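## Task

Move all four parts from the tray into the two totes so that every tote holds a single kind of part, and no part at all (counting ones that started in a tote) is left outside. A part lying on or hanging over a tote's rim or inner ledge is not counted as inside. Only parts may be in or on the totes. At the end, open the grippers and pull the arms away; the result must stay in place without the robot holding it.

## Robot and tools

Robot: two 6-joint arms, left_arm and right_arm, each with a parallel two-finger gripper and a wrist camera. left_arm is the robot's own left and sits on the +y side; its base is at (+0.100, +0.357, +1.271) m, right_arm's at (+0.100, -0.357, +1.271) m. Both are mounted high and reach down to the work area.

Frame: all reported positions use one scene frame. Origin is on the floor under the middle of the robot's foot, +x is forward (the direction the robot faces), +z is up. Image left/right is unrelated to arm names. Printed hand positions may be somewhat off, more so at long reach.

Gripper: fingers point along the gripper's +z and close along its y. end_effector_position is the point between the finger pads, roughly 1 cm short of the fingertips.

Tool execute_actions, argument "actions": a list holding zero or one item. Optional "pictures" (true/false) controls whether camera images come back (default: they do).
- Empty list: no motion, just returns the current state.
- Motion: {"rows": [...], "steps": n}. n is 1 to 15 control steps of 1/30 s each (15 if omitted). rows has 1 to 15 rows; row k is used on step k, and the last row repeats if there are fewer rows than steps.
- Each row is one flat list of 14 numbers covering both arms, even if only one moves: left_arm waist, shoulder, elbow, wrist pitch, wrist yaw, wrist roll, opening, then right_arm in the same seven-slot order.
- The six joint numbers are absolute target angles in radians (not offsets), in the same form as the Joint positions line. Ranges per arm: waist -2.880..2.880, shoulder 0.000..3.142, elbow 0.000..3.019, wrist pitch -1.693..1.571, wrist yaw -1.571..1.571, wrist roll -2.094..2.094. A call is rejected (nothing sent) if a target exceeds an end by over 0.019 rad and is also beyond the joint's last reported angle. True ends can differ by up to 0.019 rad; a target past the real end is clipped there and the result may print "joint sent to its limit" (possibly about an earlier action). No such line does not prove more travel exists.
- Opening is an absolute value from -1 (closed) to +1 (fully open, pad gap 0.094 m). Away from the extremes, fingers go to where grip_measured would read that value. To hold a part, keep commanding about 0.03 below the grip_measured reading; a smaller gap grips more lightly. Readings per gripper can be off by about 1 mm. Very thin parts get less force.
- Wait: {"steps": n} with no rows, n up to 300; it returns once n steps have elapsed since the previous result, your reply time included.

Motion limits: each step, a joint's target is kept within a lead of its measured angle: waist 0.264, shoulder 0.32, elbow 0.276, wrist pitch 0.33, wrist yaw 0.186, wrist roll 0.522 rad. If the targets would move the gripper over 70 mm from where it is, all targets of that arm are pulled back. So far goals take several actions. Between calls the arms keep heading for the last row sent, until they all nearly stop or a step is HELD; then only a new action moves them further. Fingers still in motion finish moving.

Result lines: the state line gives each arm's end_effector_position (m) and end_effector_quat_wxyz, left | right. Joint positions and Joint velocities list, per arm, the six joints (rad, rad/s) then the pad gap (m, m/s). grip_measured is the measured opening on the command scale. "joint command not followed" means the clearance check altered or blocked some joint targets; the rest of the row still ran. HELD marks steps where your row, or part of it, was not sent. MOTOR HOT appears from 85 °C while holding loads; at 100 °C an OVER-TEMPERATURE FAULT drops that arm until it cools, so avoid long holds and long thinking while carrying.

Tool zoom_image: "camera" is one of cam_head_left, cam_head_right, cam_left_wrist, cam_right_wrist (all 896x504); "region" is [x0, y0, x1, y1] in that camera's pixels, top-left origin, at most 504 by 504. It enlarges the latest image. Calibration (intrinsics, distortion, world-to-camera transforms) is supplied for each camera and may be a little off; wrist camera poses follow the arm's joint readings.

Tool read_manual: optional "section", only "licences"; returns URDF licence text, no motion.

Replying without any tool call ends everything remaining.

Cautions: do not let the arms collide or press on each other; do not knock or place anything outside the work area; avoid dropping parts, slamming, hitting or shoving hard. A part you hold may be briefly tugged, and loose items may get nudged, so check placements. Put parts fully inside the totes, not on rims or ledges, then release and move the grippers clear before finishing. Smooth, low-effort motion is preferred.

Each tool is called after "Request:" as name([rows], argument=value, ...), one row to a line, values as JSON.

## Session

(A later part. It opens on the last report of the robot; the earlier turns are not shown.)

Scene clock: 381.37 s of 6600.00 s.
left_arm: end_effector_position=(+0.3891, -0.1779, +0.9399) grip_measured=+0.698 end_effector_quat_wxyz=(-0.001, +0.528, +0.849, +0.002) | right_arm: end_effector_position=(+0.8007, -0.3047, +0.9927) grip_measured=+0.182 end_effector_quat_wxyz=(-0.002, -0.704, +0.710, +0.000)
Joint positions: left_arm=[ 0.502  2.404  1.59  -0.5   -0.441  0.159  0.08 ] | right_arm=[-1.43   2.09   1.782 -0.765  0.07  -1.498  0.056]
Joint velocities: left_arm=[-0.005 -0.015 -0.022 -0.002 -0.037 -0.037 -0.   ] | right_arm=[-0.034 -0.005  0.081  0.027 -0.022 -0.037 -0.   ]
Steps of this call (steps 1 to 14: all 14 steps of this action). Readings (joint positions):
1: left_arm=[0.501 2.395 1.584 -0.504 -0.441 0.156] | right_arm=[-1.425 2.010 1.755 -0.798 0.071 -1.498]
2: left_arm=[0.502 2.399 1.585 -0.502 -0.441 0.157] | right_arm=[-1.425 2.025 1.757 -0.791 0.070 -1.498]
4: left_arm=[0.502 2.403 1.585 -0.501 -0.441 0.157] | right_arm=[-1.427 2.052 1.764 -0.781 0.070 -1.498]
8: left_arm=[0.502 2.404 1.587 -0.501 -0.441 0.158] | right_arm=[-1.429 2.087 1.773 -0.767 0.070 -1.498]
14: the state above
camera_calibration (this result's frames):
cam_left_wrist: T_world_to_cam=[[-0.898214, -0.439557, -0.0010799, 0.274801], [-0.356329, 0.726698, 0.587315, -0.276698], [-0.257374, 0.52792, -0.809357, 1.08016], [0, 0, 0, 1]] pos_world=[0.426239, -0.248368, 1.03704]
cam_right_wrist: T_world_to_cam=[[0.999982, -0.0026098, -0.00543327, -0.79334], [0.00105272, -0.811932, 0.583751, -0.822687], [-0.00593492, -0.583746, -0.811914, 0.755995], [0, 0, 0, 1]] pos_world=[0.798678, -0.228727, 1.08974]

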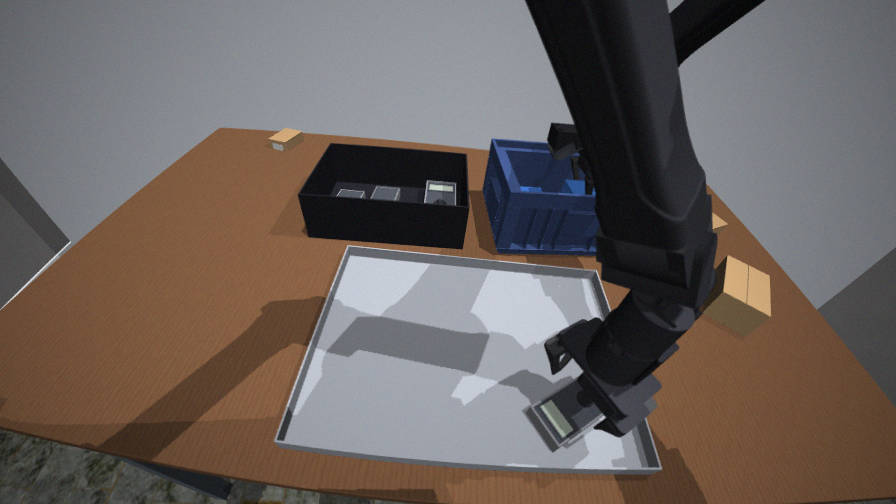

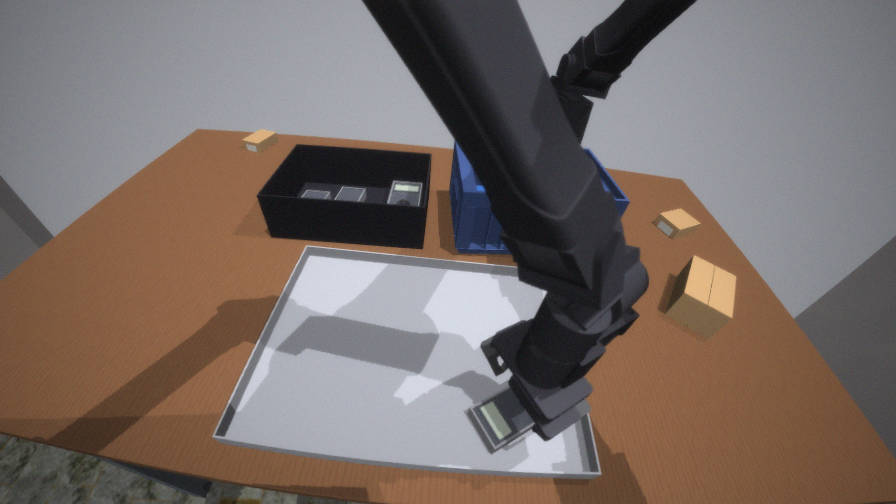

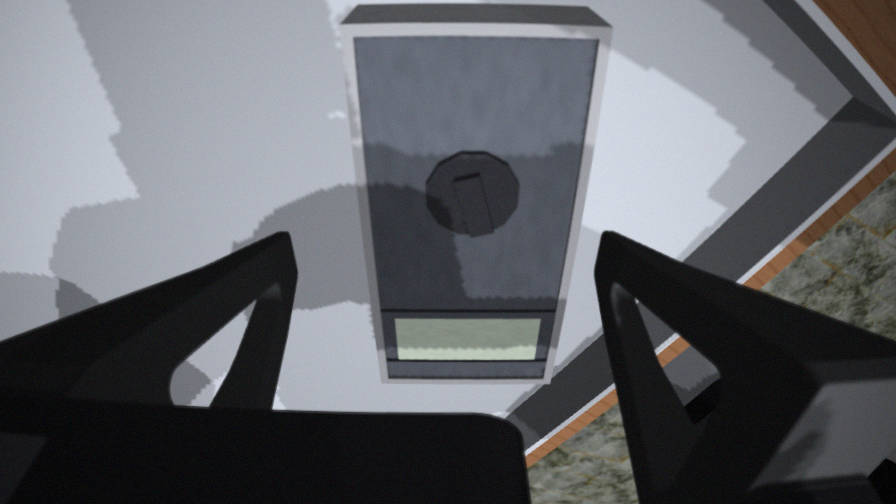

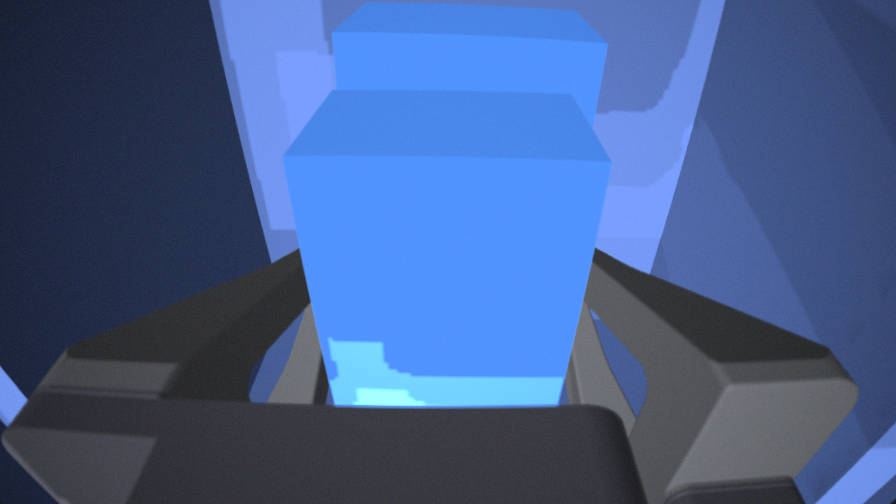

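Request:
execute_actions([
  {"rows":[[0.51,2.422,1.624,-0.483,-0.436,0.176,0.7,-1.44,2.095,1.828,-0.748,0.067,-1.49,0.13],[0.51,2.43,1.627,-0.481,-0.436,0.177,0.7,-1.44,2.1,1.833,-0.747,0.067,-1.49,0.13],[0.511,2.436,1.63,-0.478,-0.435,0.178,0.7,-1.44,2.105,1.838,-0.746,0.067,-1.49,0.13],[0.512,2.442,1.634,-0.475,-0.435,0.179,0.7,-1.44,2.11,1.842,-0.745,0.067,-1.49,0.13],[0.514,2.448,1.638,-0.472,-0.434,0.18,0.7,-1.44,2.114,1.842,-0.744,0.067,-1.49,0.13],[0.516,2.454,1.642,-0.469,-0.434,0.181,0.7,-1.44,2.118,1.842,-0.743,0.067,-1.49,0.13],[0.518,2.46,1.646,-0.466,-0.433,0.182,0.7,-1.44,2.122,1.842,-0.742,0.067,-1.49,0.13],[0.52,2.465,1.65,-0.463,-0.433,0.182,0.7,-1.44,2.125,1.842,-0.742,0.067,-1.49,0.13],[0.522,2.47,1.654,-0.46,-0.432,0.182,0.7,-1.44,2.125,1.842,-0.742,0.067,-1.49,0.13],[0.524,2.474,1.657,-0.457,-0.432,0.182,0.7,-1.44,2.125,1.842,-0.742,0.067,-1.49,0.13],[0.525,2.476,1.66,-0.454,-0.432,0.182,0.7,-1.44,2.125,1.842,-0.742,0.067,-1.49,0.13],[0.525,2.476,1.662,-0.451,-0.432,0.182,0.7,-1.44,2.125,1.842,-0.742,0.067,-1.49,0.13]],"steps":15},
], pictures=false)

Request:
execute_actions([
  {"steps":6},
])

Scene clock: 392.97 s of 6600.00 s.
left_arm: end_effector_position=(+0.3841, -0.1832, +0.9144) grip_measured=+0.698 end_effector_quat_wxyz=(+0.002, +0.526, +0.851, -0.001) | right_arm: end_effector_position=(+0.8126, -0.3040, +0.9931) grip_measured=+0.182 end_effector_quat_wxyz=(+0.007, -0.704, +0.710, -0.008)
Joint positions: left_arm=[ 0.51   2.464  1.63  -0.467 -0.436  0.165  0.08 ] | right_arm=[-1.43   2.101  1.809 -0.756  0.07  -1.498  0.056]
Joint velocities: left_arm=[ 0.034  0.044 -0.002 -0.007 -0.051  0.022 -0.001] | right_arm=[-0.024  0.034  0.012 -0.012  0.007  0.081 -0.   ]
Steps of this call (steps 1 to 15: the robot went on to your last target; steps 16 to 90: nothing new was sent; then 8.10 s passed at rest; steps 91 to 105: all 15 steps of this action). Readings (joint positions):
91: left_arm=[0.502 2.404 1.590 -0.499 -0.440 0.159] | right_arm=[-1.430 2.090 1.789 -0.762 0.070 -1.498]
92: left_arm=[0.502 2.405 1.591 -0.499 -0.440 0.159] | right_arm=[-1.430 2.090 1.790 -0.762 0.070 -1.498]
94: left_arm=[0.502 2.409 1.596 -0.495 -0.439 0.160] | right_arm=[-1.430 2.091 1.793 -0.762 0.070 -1.498]
98: left_arm=[0.503 2.430 1.616 -0.483 -0.437 0.163] | right_arm=[-1.430 2.093 1.805 -0.758 0.070 -1.498]
105: the state above

Scene clock: 393.17 s of 6600.00 s.
left_arm: end_effector_position=(+0.3853, -0.1835, +0.9130) grip_measured=+0.698 end_effector_quat_wxyz=(+0.003, +0.524, +0.851, -0.002) | right_arm: end_effector_position=(+0.8108, -0.3039, +0.9903) grip_measured=+0.182 end_effector_quat_wxyz=(+0.006, -0.704, +0.710, -0.006)
Joint positions: left_arm=[ 0.512  2.467  1.633 -0.465 -0.434  0.166  0.08 ] | right_arm=[-1.43   2.106  1.809 -0.756  0.07  -1.498  0.056]
Joint velocities: left_arm=[ 0.005 -0.005  0.007 -0.007 -0.081  0.037  0.   ] | right_arm=[-0.024 -0.005  0.007 -0.012 -0.007 -0.051  0.001]
Steps of this call (steps 1 to 6: the robot went on to your last target). Readings (joint positions):
1: left_arm=[0.511 2.466 1.630 -0.467 -0.436 0.165] | right_arm=[-1.430 2.102 1.809 -0.756 0.070 -1.498]
2: left_arm=[0.512 2.467 1.630 -0.467 -0.434 0.166] | right_arm=[-1.430 2.103 1.809 -0.756 0.070 -1.498]
4: left_arm=[0.512 2.467 1.633 -0.466 -0.434 0.166] | right_arm=[-1.430 2.105 1.809 -0.756 0.070 -1.498]
6: the state above
camera_calibration (this result's frames):
cam_left_wrist: T_world_to_cam=[[-0.894627, -0.446812, 0.00121767, 0.264145], [-0.363591, 0.729577, 0.57924, -0.247483], [-0.2597, 0.517761, -0.815156, 1.0647], [0, 0, 0, 1]] pos_world=[0.42283, -0.252678, 1.01093]
cam_right_wrist: T_world_to_cam=[[0.999884, -0.00398943, 0.01469, -0.82379], [-0.0118016, -0.812694, 0.582572, -0.809253], [0.00961437, -0.582677, -0.812647, 0.74302], [0, 0, 0, 1]] pos_world=[0.807001, -0.22802, 1.08736]

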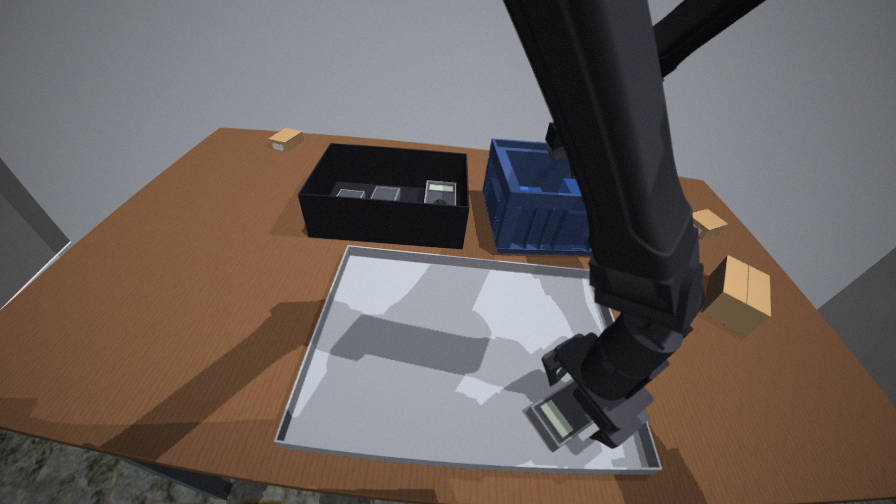

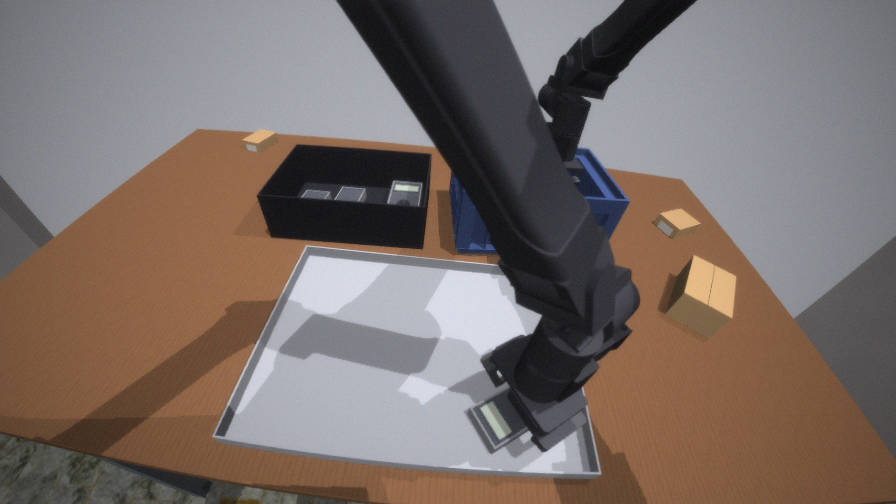

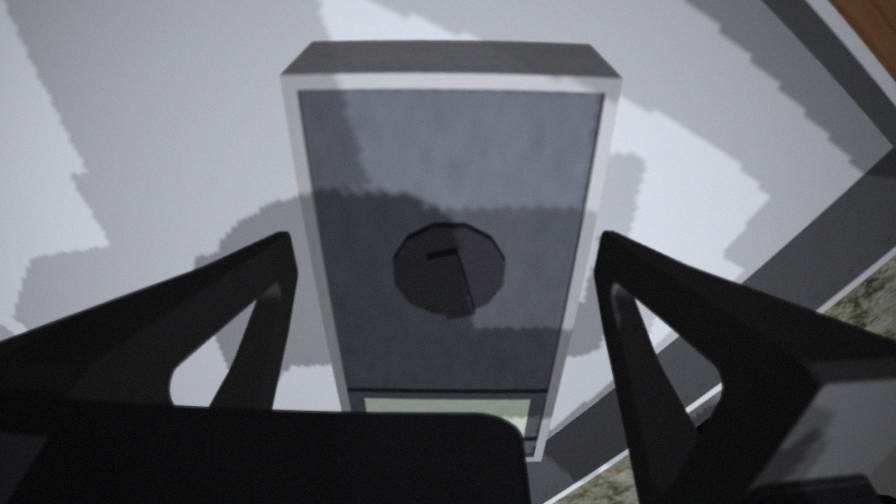

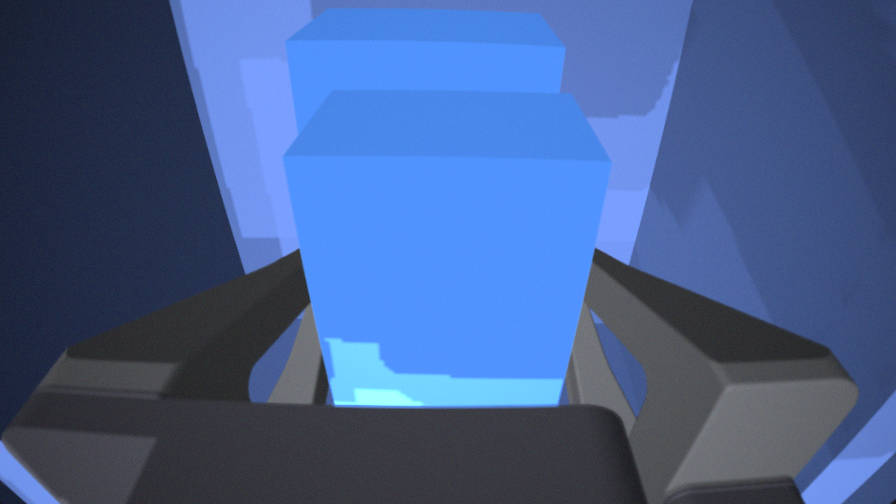

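Request:
execute_actions([
  {"rows":[[0.522,2.485,1.66,-0.455,-0.434,0.18,0.65,-1.44,2.13,1.835,-0.745,0.067,-1.49,0.13],[0.522,2.49,1.66,-0.455,-0.434,0.18,0.6,-1.44,2.134,1.835,-0.745,0.067,-1.49,0.13],[0.522,2.49,1.66,-0.455,-0.434,0.18,0.55,-1.44,2.137,1.835,-0.745,0.067,-1.49,0.13],[0.522,2.49,1.66,-0.455,-0.434,0.18,0.5,-1.44,2.137,1.835,-0.745,0.067,-1.49,0.13],[0.522,2.49,1.66,-0.455,-0.434,0.18,0.46,-1.44,2.137,1.835,-0.745,0.067,-1.49,0.13],[0.522,2.49,1.66,-0.455,-0.434,0.18,0.42,-1.44,2.137,1.835,-0.745,0.067,-1.49,0.13],[0.522,2.485,1.66,-0.455,-0.434,0.18,0.38,-1.44,2.137,1.835,-0.745,0.067,-1.49,0.13],[0.522,2.485,1.66,-0.455,-0.434,0.18,0.34,-1.44,2.137,1.835,-0.745,0.067,-1.49,0.13],[0.522,2.485,1.66,-0.455,-0.434,0.18,0.3,-1.44,2.137,1.835,-0.745,0.067,-1.49,0.13],[0.522,2.485,1.66,-0.455,-0.434,0.18,0.26,-1.44,2.137,1.835,-0.745,0.067,-1.49,0.13],[0.522,2.485,1.66,-0.455,-0.434,0.18,0.22,-1.44,2.137,1.835,-0.745,0.067,-1.49,0.13],[0.522,2.485,1.66,-0.455,-0.434,0.18,0.18,-1.44,2.137,1.835,-0.745,0.067,-1.49,0.13]],"steps":15},
])

Scene clock: 401.47 s of 6600.00 s.
left_arm: end_effector_position=(+0.3846, -0.1834, +0.9123) grip_measured=+0.209 end_effector_quat_wxyz=(+0.002, +0.525, +0.851, -0.002) | right_arm: end_effector_position=(+0.8090, -0.3037, +0.9874) grip_measured=+0.182 end_effector_quat_wxyz=(+0.004, -0.704, +0.710, -0.004)
Joint positions: left_arm=[ 0.512  2.468  1.634 -0.465 -0.433  0.166  0.057] | right_arm=[-1.43   2.11   1.809 -0.756  0.069 -1.498  0.056]
Joint velocities: left_arm=[-0.015  0.015  0.022  0.002 -0.051  0.037  0.002] | right_arm=[ 0.005 -0.005  0.007 -0.007  0.037 -0.022  0.   ]
Steps of this call (steps 1 to 15: the robot went on to your last target; steps 16 to 90: nothing new was sent; then 4.80 s passed at rest; steps 91 to 105: all 15 steps of this action). Readings (joint positions):
91: left_arm=[0.512 2.467 1.634 -0.465 -0.434 0.166] | right_arm=[-1.430 2.106 1.809 -0.756 0.070 -1.498]
92: left_arm=[0.512 2.467 1.634 -0.465 -0.434 0.166] | right_arm=[-1.430 2.106 1.809 -0.756 0.070 -1.498]
94: left_arm=[0.512 2.468 1.634 -0.465 -0.434 0.166] | right_arm=[-1.430 2.108 1.809 -0.756 0.070 -1.498]
98: left_arm=[0.512 2.468 1.634 -0.465 -0.433 0.166] | right_arm=[-1.430 2.110 1.809 -0.756 0.069 -1.498]
105: the state above
camera_calibration (this result's frames):
cam_left_wrist: T_world_to_cam=[[-0.894843, -0.446374, 0.00251739, 0.262523], [-0.362344, 0.729661, 0.579915, -0.248504], [-0.260696, 0.518021, -0.814673, 1.06387], [0, 0, 0, 1]] pos_world=[0.42222, -0.252602, 1.01016]
cam_right_wrist: T_world_to_cam=[[0.999942, -0.00367333, 0.0100822, -0.817365], [-0.00885707, -0.812966, 0.582243, -0.809566], [0.00605768, -0.582299, -0.812952, 0.744116], [0, 0, 0, 1]] pos_world=[0.80564, -0.227855, 1.08454]

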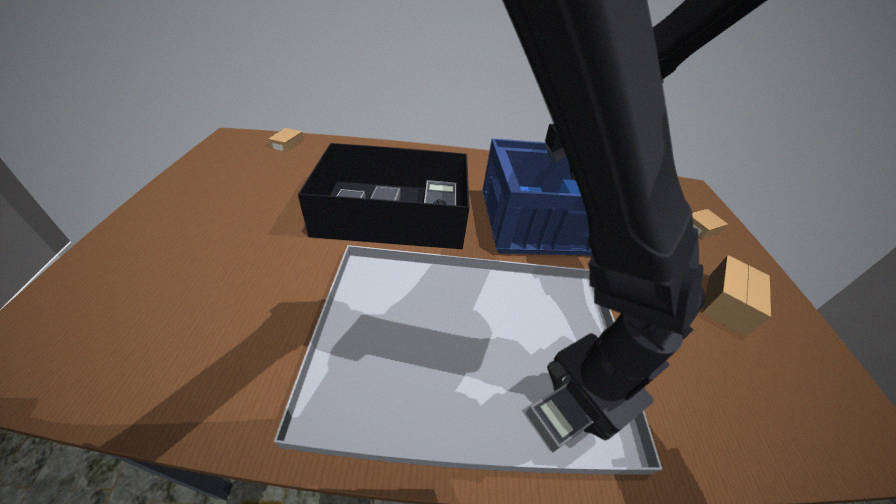

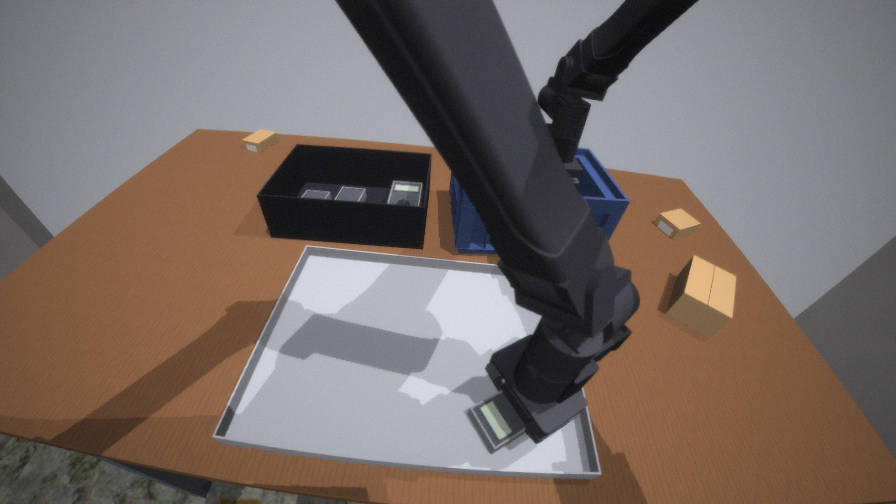

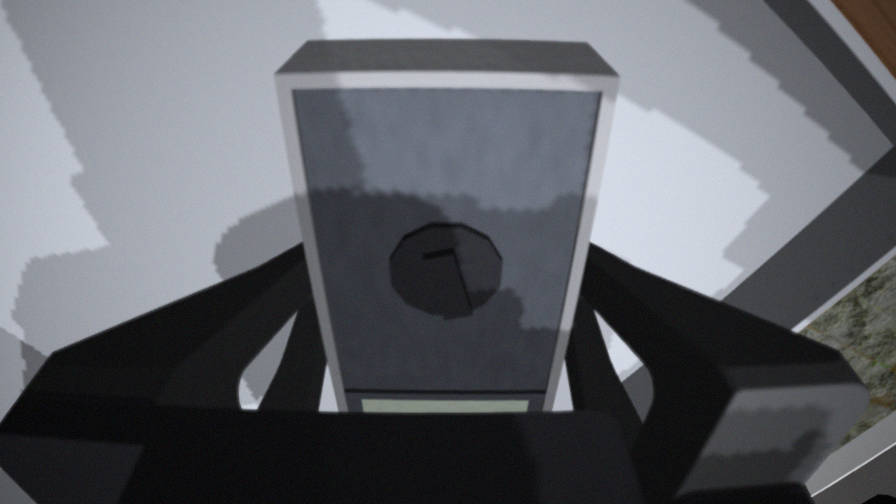

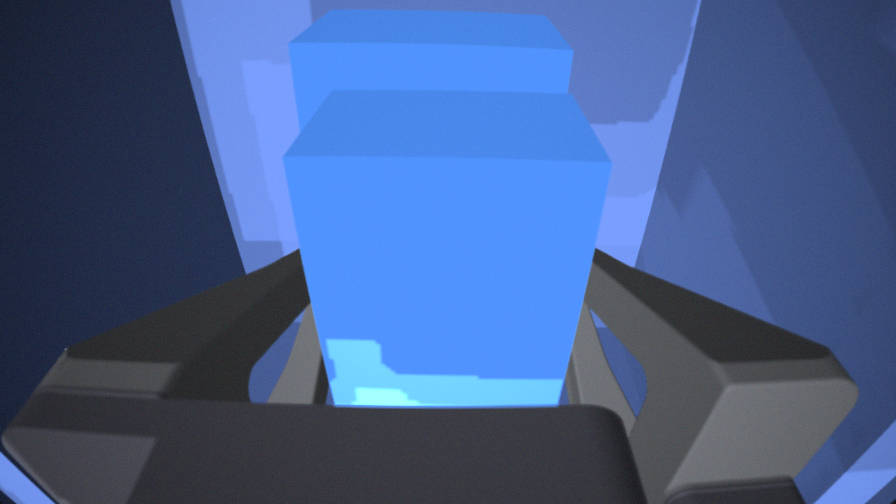

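Request:
execute_actions([
  {"rows":[[0.512,2.455,1.65,-0.47,-0.434,0.166,0.165,-1.43,2.11,1.83,-0.756,0.07,-1.498,0.18],[0.51,2.44,1.645,-0.475,-0.434,0.166,0.165,-1.43,2.11,1.83,-0.756,0.07,-1.498,0.24],[0.508,2.425,1.64,-0.482,-0.435,0.166,0.165,-1.43,2.11,1.83,-0.756,0.07,-1.498,0.32],[0.505,2.41,1.63,-0.49,-0.436,0.166,0.165,-1.43,2.11,1.83,-0.756,0.07,-1.498,0.4],[0.502,2.392,1.618,-0.498,-0.437,0.166,0.165,-1.43,2.105,1.83,-0.756,0.07,-1.498,0.45],[0.5,2.372,1.604,-0.506,-0.438,0.166,0.165,-1.43,2.095,1.825,-0.76,0.07,-1.498,0.45],[0.5,2.352,1.59,-0.514,-0.438,0.166,0.165,-1.43,2.08,1.82,-0.77,0.07,-1.498,0.45],[0.5,2.332,1.576,-0.522,-0.438,0.166,0.165,-1.428,2.066,1.81,-0.778,0.07,-1.498,0.45],[0.505,2.31,1.562,-0.53,-0.438,0.16,0.165,-1.426,2.052,1.8,-0.786,0.07,-1.498,0.45],[0.51,2.288,1.548,-0.536,-0.436,0.15,0.165,-1.424,2.038,1.79,-0.794,0.07,-1.498,0.45],[0.52,2.266,1.534,-0.542,-0.434,0.14,0.165,-1.422,2.024,1.782,-0.802,0.07,-1.498,0.45],[0.53,2.244,1.52,-0.548,-0.43,0.13,0.165,-1.42,2.01,1.774,-0.811,0.07,-1.498,0.45],[0.545,2.222,1.506,-0.553,-0.425,0.12,0.165,-1.418,1.995,1.767,-0.82,0.07,-1.498,0.45],[0.56,2.2,1.492,-0.558,-0.42,0.11,0.165,-1.416,1.98,1.76,-0.83,0.07,-1.498,0.45],[0.575,2.177,1.478,-0.562,-0.415,0.1,0.165,-1.415,1.965,1.754,-0.84,0.07,-1.498,0.45]],"steps":15},
], pictures=false)

Request:
execute_actions([
  {"rows":[[0.595,2.152,1.462,-0.566,-0.408,0.085,0.165,-1.415,1.948,1.748,-0.85,0.07,-1.498,0.45],[0.615,2.127,1.446,-0.57,-0.401,0.07,0.165,-1.415,1.931,1.743,-0.861,0.07,-1.498,0.45],[0.635,2.102,1.43,-0.574,-0.394,0.055,0.165,-1.415,1.914,1.738,-0.872,0.07,-1.498,0.45],[0.655,2.077,1.414,-0.578,-0.387,0.04,0.165,-1.415,1.897,1.734,-0.883,0.07,-1.498,0.45],[0.675,2.052,1.398,-0.582,-0.38,0.025,0.165,-1.415,1.88,1.73,-0.894,0.07,-1.498,0.45],[0.695,2.027,1.382,-0.586,-0.373,0.01,0.165,-1.415,1.863,1.726,-0.9,0.07,-1.498,0.45],[0.715,2.002,1.366,-0.59,-0.366,-0.005,0.165,-1.415,1.846,1.72,-0.9,0.07,-1.498,0.45],[0.735,1.977,1.35,-0.594,-0.359,-0.02,0.165,-1.42,1.83,1.71,-0.9,0.07,-1.498,0.45],[0.755,1.952,1.336,-0.598,-0.352,-0.035,0.165,-1.425,1.815,1.695,-0.9,0.07,-1.498,0.45],[0.775,1.927,1.323,-0.602,-0.345,-0.05,0.165,-1.43,1.8,1.675,-0.89,0.07,-1.498,0.45],[0.795,1.903,1.311,-0.606,-0.338,-0.065,0.165,-1.44,1.786,1.65,-0.88,0.07,-1.498,0.45],[0.815,1.88,1.3,-0.61,-0.331,-0.08,0.165,-1.45,1.772,1.625,-0.865,0.07,-1.498,0.45],[0.835,1.859,1.292,-0.614,-0.324,-0.095,0.165,-1.46,1.758,1.6,-0.85,0.07,-1.498,0.45],[0.855,1.84,1.288,-0.62,-0.317,-0.11,0.165,-1.47,1.744,1.575,-0.835,0.07,-1.498,0.45],[0.875,1.825,1.29,-0.628,-0.31,-0.125,0.165,-1.48,1.73,1.55,-0.82,0.07,-1.498,0.45]],"steps":15},
], pictures=false)

Request:
execute_actions([
  {"rows":[[0.893,1.815,1.3,-0.638,-0.303,-0.14,0.165,-1.49,1.716,1.52,-0.805,0.065,-1.498,0.45],[0.91,1.81,1.315,-0.65,-0.297,-0.155,0.165,-1.5,1.702,1.49,-0.79,0.06,-1.498,0.45],[0.926,1.81,1.335,-0.663,-0.291,-0.17,0.165,-1.51,1.688,1.46,-0.775,0.055,-1.498,0.45],[0.941,1.813,1.36,-0.677,-0.285,-0.18,0.165,-1.52,1.674,1.43,-0.76,0.05,-1.498,0.45],[0.955,1.818,1.388,-0.691,-0.28,-0.19,0.165,-1.53,1.66,1.4,-0.745,0.045,-1.498,0.45],[0.968,1.826,1.417,-0.705,-0.275,-0.2,0.165,-1.54,1.646,1.37,-0.73,0.04,-1.498,0.45],[0.981,1.836,1.446,-0.719,-0.27,-0.205,0.165,-1.55,1.632,1.34,-0.715,0.035,-1.498,0.45],[0.993,1.847,1.475,-0.733,-0.265,-0.208,0.165,-1.56,1.618,1.31,-0.7,0.03,-1.498,0.45],[1.005,1.859,1.504,-0.747,-0.26,-0.208,0.165,-1.57,1.604,1.28,-0.685,0.025,-1.498,0.45],[1.016,1.871,1.533,-0.761,-0.256,-0.208,0.165,-1.58,1.59,1.25,-0.67,0.02,-1.498,0.45],[1.027,1.883,1.562,-0.775,-0.252,-0.208,0.165,-1.59,1.578,1.22,-0.655,0.015,-1.498,0.45],[1.037,1.896,1.591,-0.789,-0.248,-0.208,0.165,-1.6,1.566,1.19,-0.64,0.01,-1.498,0.45],[1.047,1.909,1.62,-0.803,-0.244,-0.208,0.165,-1.61,1.554,1.16,-0.625,0.005,-1.498,0.45],[1.056,1.922,1.649,-0.817,-0.24,-0.208,0.165,-1.62,1.544,1.13,-0.61,0,-1.498,0.45],[1.065,1.935,1.678,-0.831,-0.236,-0.208,0.165,-1.63,1.536,1.1,-0.595,0,-1.498,0.45]],"steps":15},
], pictures=false)

Request:
execute_actions([
  {"rows":[[1.073,1.948,1.707,-0.845,-0.233,-0.208,0.165,-1.64,1.53,1.075,-0.58,0,-1.498,0.45],[1.081,1.961,1.736,-0.859,-0.23,-0.208,0.165,-1.65,1.525,1.05,-0.565,0,-1.498,0.45],[1.088,1.974,1.765,-0.873,-0.227,-0.208,0.165,-1.66,1.52,1.03,-0.55,0,-1.498,0.45],[1.095,1.987,1.794,-0.887,-0.224,-0.208,0.165,-1.665,1.52,1.015,-0.54,0,-1.498,0.45],[1.101,2.0,1.823,-0.9,-0.221,-0.208,0.165,-1.67,1.52,1.005,-0.53,0,-1.498,0.45],[1.107,2.013,1.851,-0.913,-0.219,-0.208,0.165,-1.67,1.52,1.0,-0.525,0,-1.498,0.45],[1.113,2.026,1.878,-0.925,-0.217,-0.208,0.165,-1.67,1.52,1.0,-0.525,0,-1.498,0.45],[1.118,2.039,1.904,-0.936,-0.215,-0.208,0.165,-1.67,1.52,1.0,-0.525,0,-1.498,0.45],[1.123,2.052,1.928,-0.946,-0.213,-0.208,0.165,-1.67,1.52,1.0,-0.525,0,-1.498,0.45],[1.127,2.065,1.95,-0.955,-0.211,-0.208,0.165,-1.67,1.52,1.0,-0.525,0,-1.498,0.45],[1.131,2.077,1.97,-0.963,-0.209,-0.208,0.165,-1.67,1.52,1.0,-0.525,0,-1.498,0.45],[1.134,2.088,1.988,-0.97,-0.207,-0.208,0.165,-1.67,1.52,1.0,-0.525,0,-1.498,0.45],[1.137,2.097,2.003,-0.975,-0.206,-0.208,0.165,-1.67,1.52,1.0,-0.525,0,-1.498,0.45],[1.139,2.104,2.015,-0.978,-0.205,-0.208,0.165,-1.67,1.52,1.0,-0.525,0,-1.498,0.45],[1.14,2.11,2.025,-0.98,-0.204,-0.208,0.165,-1.67,1.52,1.0,-0.525,0,-1.498,0.45]],"steps":15},
], pictures=false)

Request:
execute_actions([
  {"steps":10},
])

Scene clock: 442.57 s of 6600.00 s.
left_arm: end_effector_position=(+0.4004, -0.1514, +0.9729) grip_measured=+0.209 end_effector_quat_wxyz=(-0.016, +0.521, +0.853, +0.001) | right_arm: end_effector_position=(+0.7969, -0.3065, +1.0173) grip_measured=+0.447 end_effector_quat_wxyz=(-0.008, -0.705, +0.709, +0.006)
Joint positions: left_arm=[ 0.519  2.299  1.501 -0.538 -0.423  0.149  0.057] | right_arm=[-1.43   2.041  1.759 -0.807  0.069 -1.498  0.068]
Joint velocities: left_arm=[ 0.151 -0.669 -0.276 -0.09   0.125 -0.154  0.001] | right_arm=[ 0.005 -0.474 -0.222 -0.305 -0.066 -0.037 -0.   ]
Steps of this call (steps 1 to 15: the robot went on to your last target; steps 16 to 90: nothing new was sent; then 37.60 s passed at rest; steps 91 to 105: all 15 steps of this action). Readings (joint positions):
91: left_arm=[0.512 2.468 1.634 -0.465 -0.433 0.166] | right_arm=[-1.430 2.110 1.809 -0.756 0.069 -1.498]
92: left_arm=[0.512 2.468 1.634 -0.465 -0.433 0.166] | right_arm=[-1.430 2.110 1.809 -0.756 0.069 -1.498]
94: left_arm=[0.512 2.467 1.634 -0.467 -0.433 0.166] | right_arm=[-1.430 2.110 1.809 -0.756 0.069 -1.498]
98: left_arm=[0.512 2.438 1.599 -0.493 -0.433 0.166] | right_arm=[-1.430 2.108 1.809 -0.757 0.069 -1.498]
105: the state above

Scene clock: 443.07 s of 6600.00 s.
left_arm: end_effector_position=(+0.5458, +0.0033, +1.0479) grip_measured=+0.209 end_effector_quat_wxyz=(-0.020, +0.309, +0.951, -0.001) | right_arm: end_effector_position=(+0.7970, -0.3207, +1.1574) grip_measured=+0.447 end_effector_quat_wxyz=(+0.029, -0.700, +0.713, -0.028)
Joint positions: left_arm=[ 0.813  1.938  1.305 -0.595 -0.325 -0.019  0.057] | right_arm=[-1.437  1.741  1.608 -0.856  0.069 -1.498  0.068]
Joint velocities: left_arm=[ 0.786 -0.708 -0.271 -0.222  0.256 -0.564 -0.002] | right_arm=[-0.151 -0.523 -0.74   0.369 -0.007  0.051 -0.001]
Steps of this call (steps 1 to 15: all 15 steps of this action). Readings (joint positions):
1: left_arm=[0.526 2.276 1.491 -0.541 -0.417 0.144] | right_arm=[-1.430 2.025 1.752 -0.817 0.069 -1.498]
2: left_arm=[0.534 2.252 1.479 -0.544 -0.412 0.137] | right_arm=[-1.430 2.008 1.746 -0.827 0.069 -1.498]
4: left_arm=[0.559 2.204 1.457 -0.549 -0.399 0.120] | right_arm=[-1.430 1.971 1.737 -0.848 0.069 -1.498]
8: left_arm=[0.635 2.109 1.405 -0.560 -0.374 0.080] | right_arm=[-1.430 1.890 1.723 -0.880 0.069 -1.498]
15: the state above

Scene clock: 443.57 s of 6600.00 s.
left_arm: end_effector_position=(+0.7199, +0.0824, +1.1037) grip_measured=+0.209 end_effector_quat_wxyz=(+0.019, +0.112, +0.994, -0.008) | right_arm: end_effector_position=(+0.6468, -0.4092, +1.1132) grip_measured=+0.447 end_effector_quat_wxyz=(-0.014, -0.648, +0.762, -0.002)
Joint positions: left_arm=[ 1.039  1.886  1.59  -0.788 -0.244 -0.183  0.057] | right_arm=[-1.605  1.588  1.148 -0.643  0.006 -1.498  0.068]
Joint velocities: left_arm=[ 0.181  0.317  0.896 -0.403  0.051 -0.11  -0.   ] | right_arm=[-0.239 -0.425 -0.823  0.476 -0.139  0.037 -0.   ]
Steps of this call (steps 1 to 15: all 15 steps of this action). Readings (joint positions):
1: left_arm=[0.839 1.915 1.298 -0.604 -0.317 -0.036] | right_arm=[-1.443 1.725 1.582 -0.844 0.068 -1.498]
2: left_arm=[0.864 1.895 1.297 -0.615 -0.310 -0.054] | right_arm=[-1.451 1.712 1.555 -0.830 0.065 -1.498]
4: left_arm=[0.911 1.861 1.303 -0.638 -0.296 -0.091] | right_arm=[-1.473 1.690 1.495 -0.801 0.057 -1.498]
8: left_arm=[0.981 1.844 1.380 -0.695 -0.275 -0.147] | right_arm=[-1.529 1.660 1.366 -0.744 0.038 -1.498]
15: the state above

Scene clock: 444.07 s of 6600.00 s.
left_arm: end_effector_position=(+0.8033, +0.1091, +1.0673) grip_measured=+0.209 end_effector_quat_wxyz=(+0.003, +0.068, +0.998, +0.001) | right_arm: end_effector_position=(+0.5968, -0.4364, +1.1082) grip_measured=+0.447 end_effector_quat_wxyz=(-0.021, -0.627, +0.779, -0.013)
Joint positions: left_arm=[ 1.134  2.091  1.948 -0.958 -0.209 -0.192  0.057] | right_arm=[-1.666  1.53   0.994 -0.541  0.003 -1.498  0.068]
Joint velocities: left_arm=[ 0.103  0.249  0.359 -0.125  0.037 -0.022 -0.   ] | right_arm=[ 0.005  0.005 -0.007 -0.002  0.022  0.022  0.   ]
Steps of this call (steps 1 to 15: all 15 steps of this action). Readings (joint positions):
1: left_arm=[1.046 1.897 1.621 -0.802 -0.240 -0.185] | right_arm=[-1.613 1.575 1.120 -0.628 0.004 -1.498]
2: left_arm=[1.053 1.910 1.650 -0.815 -0.237 -0.186] | right_arm=[-1.621 1.562 1.093 -0.613 0.004 -1.498]
4: left_arm=[1.067 1.938 1.705 -0.843 -0.230 -0.188] | right_arm=[-1.638 1.541 1.046 -0.584 0.003 -1.498]
8: left_arm=[1.096 2.000 1.809 -0.898 -0.221 -0.191] | right_arm=[-1.664 1.530 0.999 -0.552 0.003 -1.498]
15: the state above

Scene clock: 444.40 s of 6600.00 s.
left_arm: end_effector_position=(+0.8053, +0.1114, +1.0616) grip_measured=+0.209 end_effector_quat_wxyz=(-0.001, +0.067, +0.998, +0.002) | right_arm: end_effector_position=(+0.5968, -0.4364, +1.1082) grip_measured=+0.447 end_effector_quat_wxyz=(-0.021, -0.627, +0.779, -0.013)
Joint positions: left_arm=[ 1.139  2.108  1.967 -0.968 -0.207 -0.192  0.057] | right_arm=[-1.666  1.53   0.994 -0.541  0.003 -1.498  0.068]
Joint velocities: left_arm=[-0.005 -0.024 -0.002  0.002 -0.037  0.007 -0.001] | right_arm=[ 0.005 -0.015 -0.002  0.017  0.037  0.081 -0.   ]
Steps of this call (steps 1 to 10: the robot went on to your last target). Readings (joint positions):
1: left_arm=[1.136 2.099 1.958 -0.961 -0.209 -0.192] | right_arm=[-1.666 1.530 0.994 -0.541 0.003 -1.498]
2: left_arm=[1.138 2.104 1.964 -0.963 -0.209 -0.192] | right_arm=[-1.666 1.530 0.994 -0.541 0.003 -1.498]
4: left_arm=[1.139 2.107 1.966 -0.965 -0.209 -0.192] | right_arm=[-1.666 1.530 0.994 -0.541 0.003 -1.498]
8: left_arm=[1.139 2.108 1.967 -0.968 -0.207 -0.192] | right_arm=[-1.666 1.530 0.994 -0.541 0.003 -1.498]
10: the state above
camera_calibration (this result's frames):
cam_left_wrist: T_world_to_cam=[[-0.136407, -0.990649, -0.00288919, 0.225769], [-0.802436, 0.10878, 0.58674, 0.018613], [-0.580939, 0.0823538, -0.80977, 1.44367], [0, 0, 0, 1]] pos_world=[0.884416, 0.102741, 1.15877]
cam_right_wrist: T_world_to_cam=[[0.977964, -0.208625, -0.00792542, -0.663187], [-0.15864, -0.767255, 0.621413, -0.923725], [-0.135723, -0.606462, -0.783443, 0.807681], [0, 0, 0, 1]] pos_world=[0.611654, -0.357263, 1.20153]

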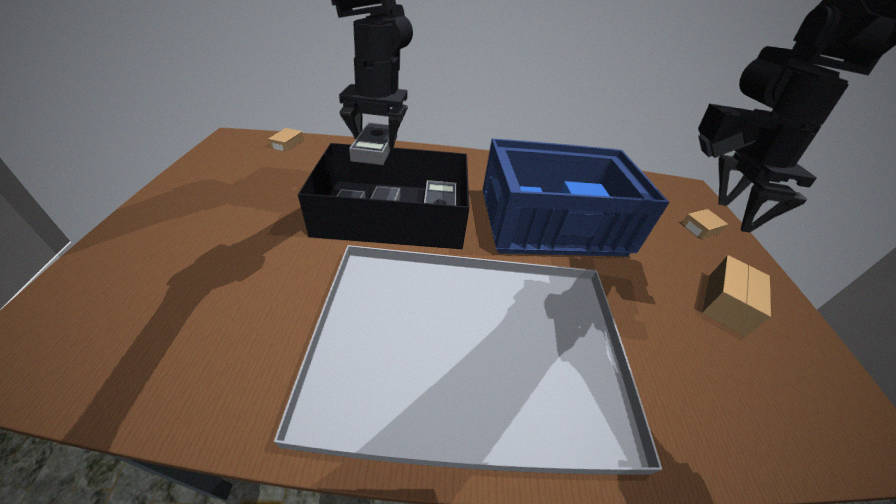

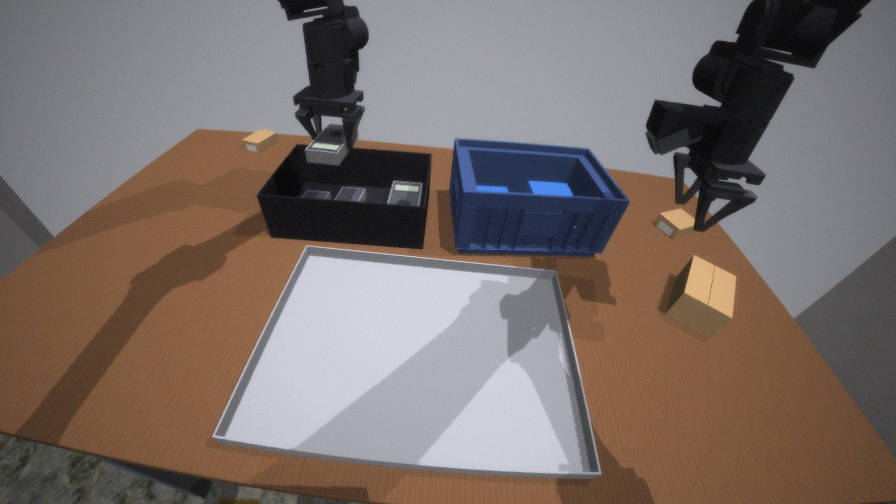

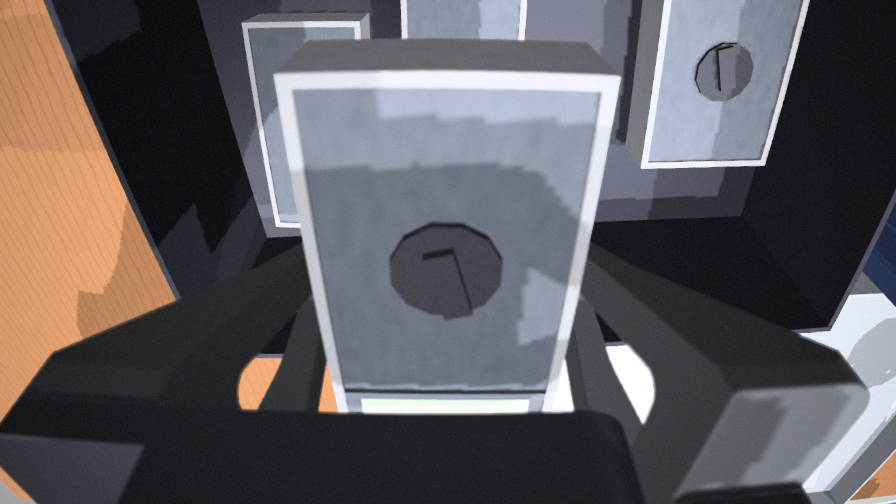

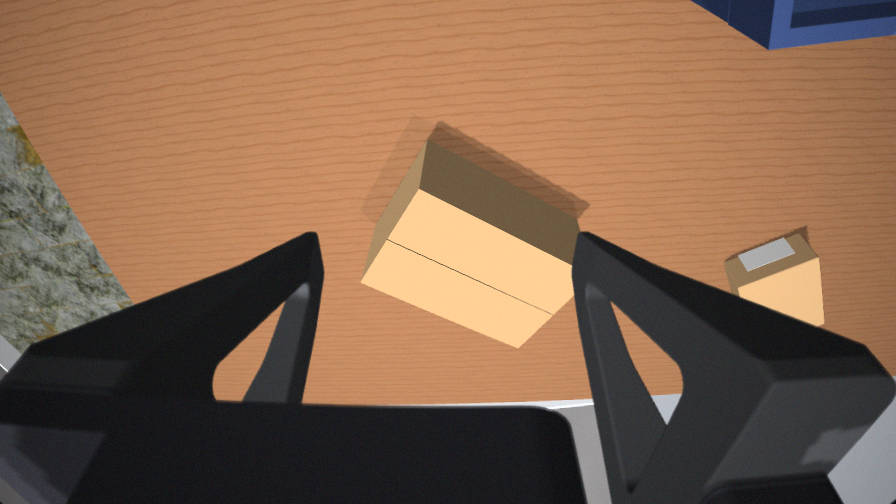

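Request:
execute_actions([
  {"rows":[[1.142,2.115,2.04,-0.97,-0.203,-0.18,0.165,-1.67,1.53,1.0,-0.54,0,-1.498,0.45],[1.143,2.125,2.052,-0.968,-0.202,-0.178,0.165,-1.67,1.53,1.0,-0.54,0,-1.498,0.45],[1.144,2.137,2.064,-0.964,-0.202,-0.176,0.165,-1.67,1.53,1.0,-0.54,0,-1.498,0.45],[1.145,2.149,2.074,-0.96,-0.201,-0.174,0.165,-1.67,1.53,1.0,-0.54,0,-1.498,0.45],[1.147,2.161,2.083,-0.956,-0.201,-0.173,0.165,-1.67,1.53,1.0,-0.54,0,-1.498,0.45],[1.149,2.173,2.091,-0.952,-0.2,-0.172,0.165,-1.67,1.53,1.0,-0.54,0,-1.498,0.45],[1.151,2.185,2.098,-0.948,-0.2,-0.171,0.165,-1.67,1.53,1.0,-0.54,0,-1.498,0.45],[1.153,2.197,2.105,-0.944,-0.199,-0.17,0.165,-1.67,1.53,1.0,-0.54,0,-1.498,0.45],[1.155,2.209,2.112,-0.94,-0.198,-0.169,0.165,-1.67,1.53,1.0,-0.54,0,-1.498,0.45],[1.157,2.221,2.119,-0.936,-0.197,-0.168,0.165,-1.67,1.53,1.0,-0.54,0,-1.498,0.45],[1.159,2.233,2.126,-0.932,-0.196,-0.167,0.165,-1.67,1.53,1.0,-0.54,0,-1.498,0.45],[1.161,2.245,2.133,-0.928,-0.195,-0.166,0.165,-1.67,1.53,1.0,-0.54,0,-1.498,0.45],[1.163,2.257,2.141,-0.924,-0.194,-0.165,0.165,-1.67,1.53,1.0,-0.54,0,-1.498,0.45],[1.165,2.268,2.149,-0.92,-0.193,-0.164,0.165,-1.67,1.53,1.0,-0.54,0,-1.498,0.45],[1.167,2.279,2.157,-0.916,-0.192,-0.163,0.165,-1.67,1.53,1.0,-0.54,0,-1.498,0.45]],"steps":15},
], pictures=false)

Request:
execute_actions([
  {"rows":[[1.169,2.289,2.165,-0.912,-0.192,-0.162,0.165,-1.67,1.53,1.0,-0.54,0,-1.498,0.45],[1.17,2.298,2.173,-0.908,-0.191,-0.161,0.165,-1.67,1.53,1.0,-0.54,0,-1.498,0.45],[1.171,2.306,2.18,-0.904,-0.191,-0.16,0.165,-1.67,1.53,1.0,-0.54,0,-1.498,0.45],[1.172,2.314,2.187,-0.9,-0.19,-0.159,0.165,-1.67,1.53,1.0,-0.54,0,-1.498,0.45],[1.173,2.321,2.193,-0.896,-0.19,-0.158,0.165,-1.67,1.53,1.0,-0.54,0,-1.498,0.45],[1.174,2.327,2.198,-0.893,-0.19,-0.157,0.165,-1.67,1.53,1.0,-0.54,0,-1.498,0.45],[1.175,2.332,2.202,-0.89,-0.19,-0.156,0.165,-1.67,1.53,1.0,-0.54,0,-1.498,0.45],[1.175,2.336,2.205,-0.888,-0.19,-0.155,0.165,-1.67,1.53,1.0,-0.54,0,-1.498,0.45]],"steps":15},
])

Scene clock: 462.70 s of 6600.00 s.
left_arm: end_effector_position=(+0.8260, +0.0986, +1.0163) grip_measured=+0.209 end_effector_quat_wxyz=(+0.013, +0.065, +0.998, -0.005) | right_arm: end_effector_position=(+0.5968, -0.4364, +1.1082) grip_measured=+0.447 end_effector_quat_wxyz=(-0.021, -0.627, +0.779, -0.013)
Joint positions: left_arm=[ 1.146  2.234  2.095 -0.937 -0.197 -0.183  0.057] | right_arm=[-1.666  1.53   0.994 -0.541  0.003 -1.498  0.068]
Joint velocities: left_arm=[ 0.054  0.415  0.149  0.09   0.007 -0.037  0.   ] | right_arm=[-0.024  0.005 -0.002 -0.002 -0.037 -0.007  0.   ]
Steps of this call (steps 1 to 30: the robot went on to your last target; steps 31 to 90: nothing new was sent; then 14.80 s passed at rest; steps 91 to 105: all 15 steps of this action). Readings (joint positions):
91: left_arm=[1.139 2.108 1.969 -0.968 -0.207 -0.192] | right_arm=[-1.666 1.530 0.994 -0.541 0.003 -1.498]
92: left_arm=[1.139 2.109 1.972 -0.968 -0.207 -0.192] | right_arm=[-1.666 1.530 0.994 -0.541 0.003 -1.498]
94: left_arm=[1.139 2.118 1.992 -0.968 -0.206 -0.192] | right_arm=[-1.666 1.530 0.994 -0.541 0.003 -1.498]
98: left_arm=[1.139 2.150 2.044 -0.963 -0.204 -0.189] | right_arm=[-1.666 1.530 0.994 -0.541 0.003 -1.498]
105: the state above

Scene clock: 463.20 s of 6600.00 s.
left_arm: end_effector_position=(+0.8119, +0.1091, +0.9494) grip_measured=+0.209 end_effector_quat_wxyz=(-0.006, +0.064, +0.998, +0.003) | right_arm: end_effector_position=(+0.5968, -0.4364, +1.1082) grip_measured=+0.447 end_effector_quat_wxyz=(-0.021, -0.627, +0.779, -0.013)
Joint positions: left_arm=[ 1.17   2.349  2.141 -0.905 -0.193 -0.172  0.057] | right_arm=[-1.666  1.53   0.994 -0.541  0.003 -1.498  0.068]
Joint velocities: left_arm=[-0.005 -0.005  0.095  0.007 -0.037 -0.007  0.   ] | right_arm=[-0.015  0.005  0.012 -0.002 -0.051 -0.022 -0.   ]
Steps of this call (steps 1 to 15: all 15 steps of this action). Readings (joint positions):
1: left_arm=[1.149 2.249 2.101 -0.933 -0.196 -0.182] | right_arm=[-1.666 1.530 0.994 -0.541 0.003 -1.498]
2: left_arm=[1.151 2.264 2.107 -0.929 -0.195 -0.181] | right_arm=[-1.666 1.530 0.994 -0.541 0.003 -1.498]
4: left_arm=[1.156 2.291 2.117 -0.922 -0.194 -0.179] | right_arm=[-1.666 1.530 0.994 -0.541 0.003 -1.498]
8: left_arm=[1.165 2.335 2.131 -0.910 -0.194 -0.175] | right_arm=[-1.666 1.530 0.994 -0.541 0.003 -1.498]
15: the state above
camera_calibration (this result's frames):
cam_left_wrist: T_world_to_cam=[[-0.130794, -0.991399, -0.00452154, 0.221116], [-0.797447, 0.102494, 0.59462, 0.0791081], [-0.589043, 0.0813783, -0.803994, 1.35807], [0, 0, 0, 1]] pos_world=[0.891965, 0.100588, 1.04584]
cam_right_wrist: T_world_to_cam=[[0.977964, -0.208625, -0.00792542, -0.663187], [-0.15864, -0.767255, 0.621413, -0.923725], [-0.135723, -0.606462, -0.783443, 0.807681], [0, 0, 0, 1]] pos_world=[0.611654, -0.357263, 1.20153]

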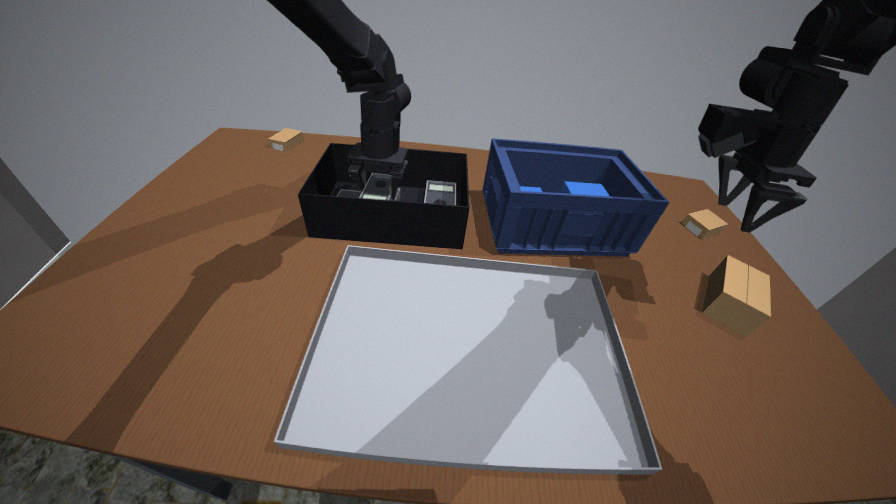

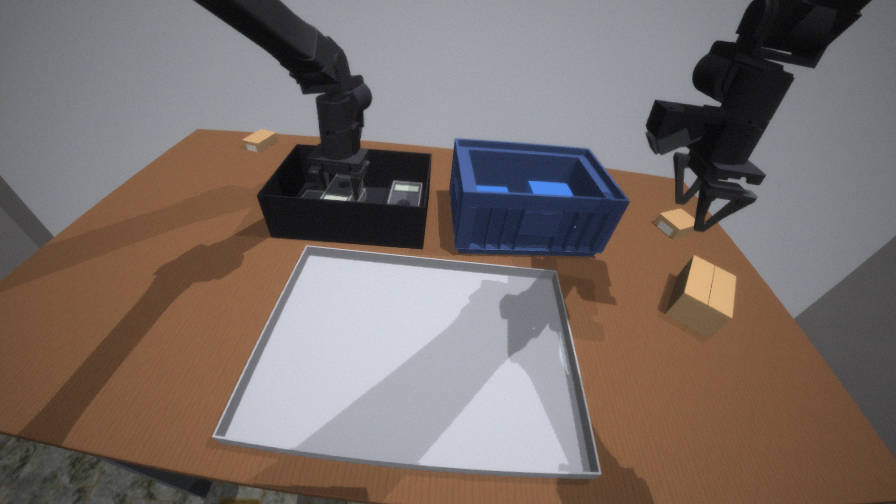

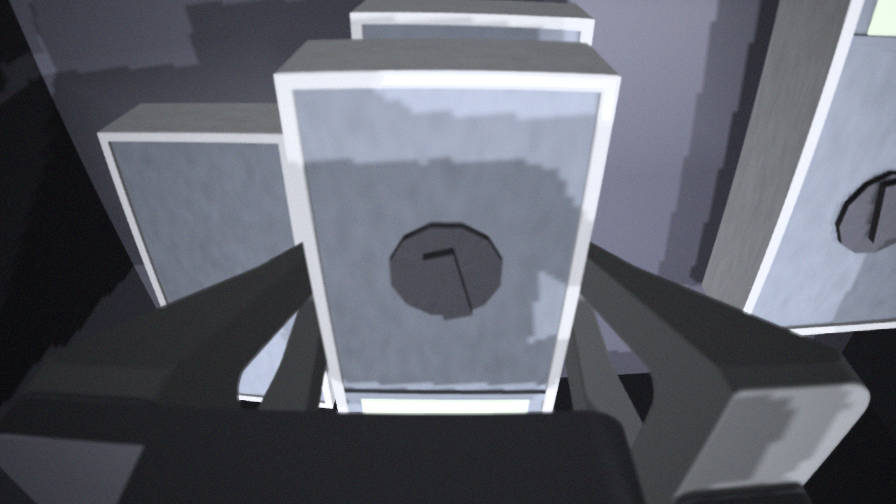

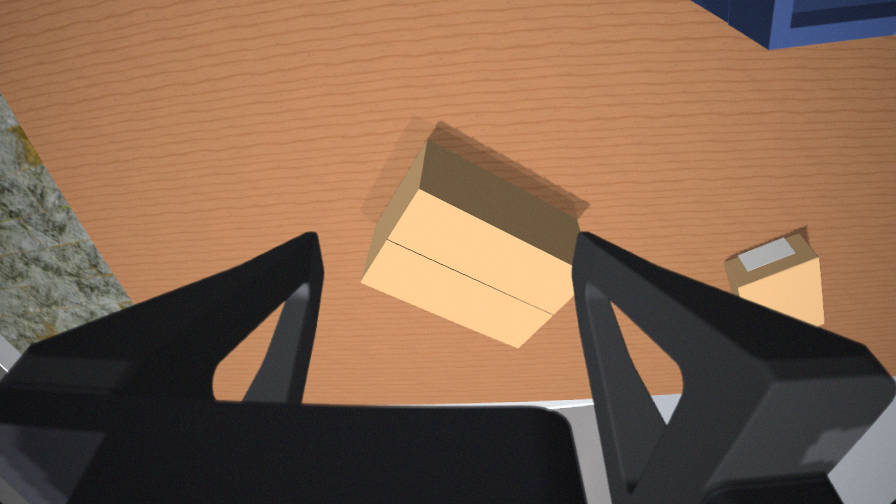

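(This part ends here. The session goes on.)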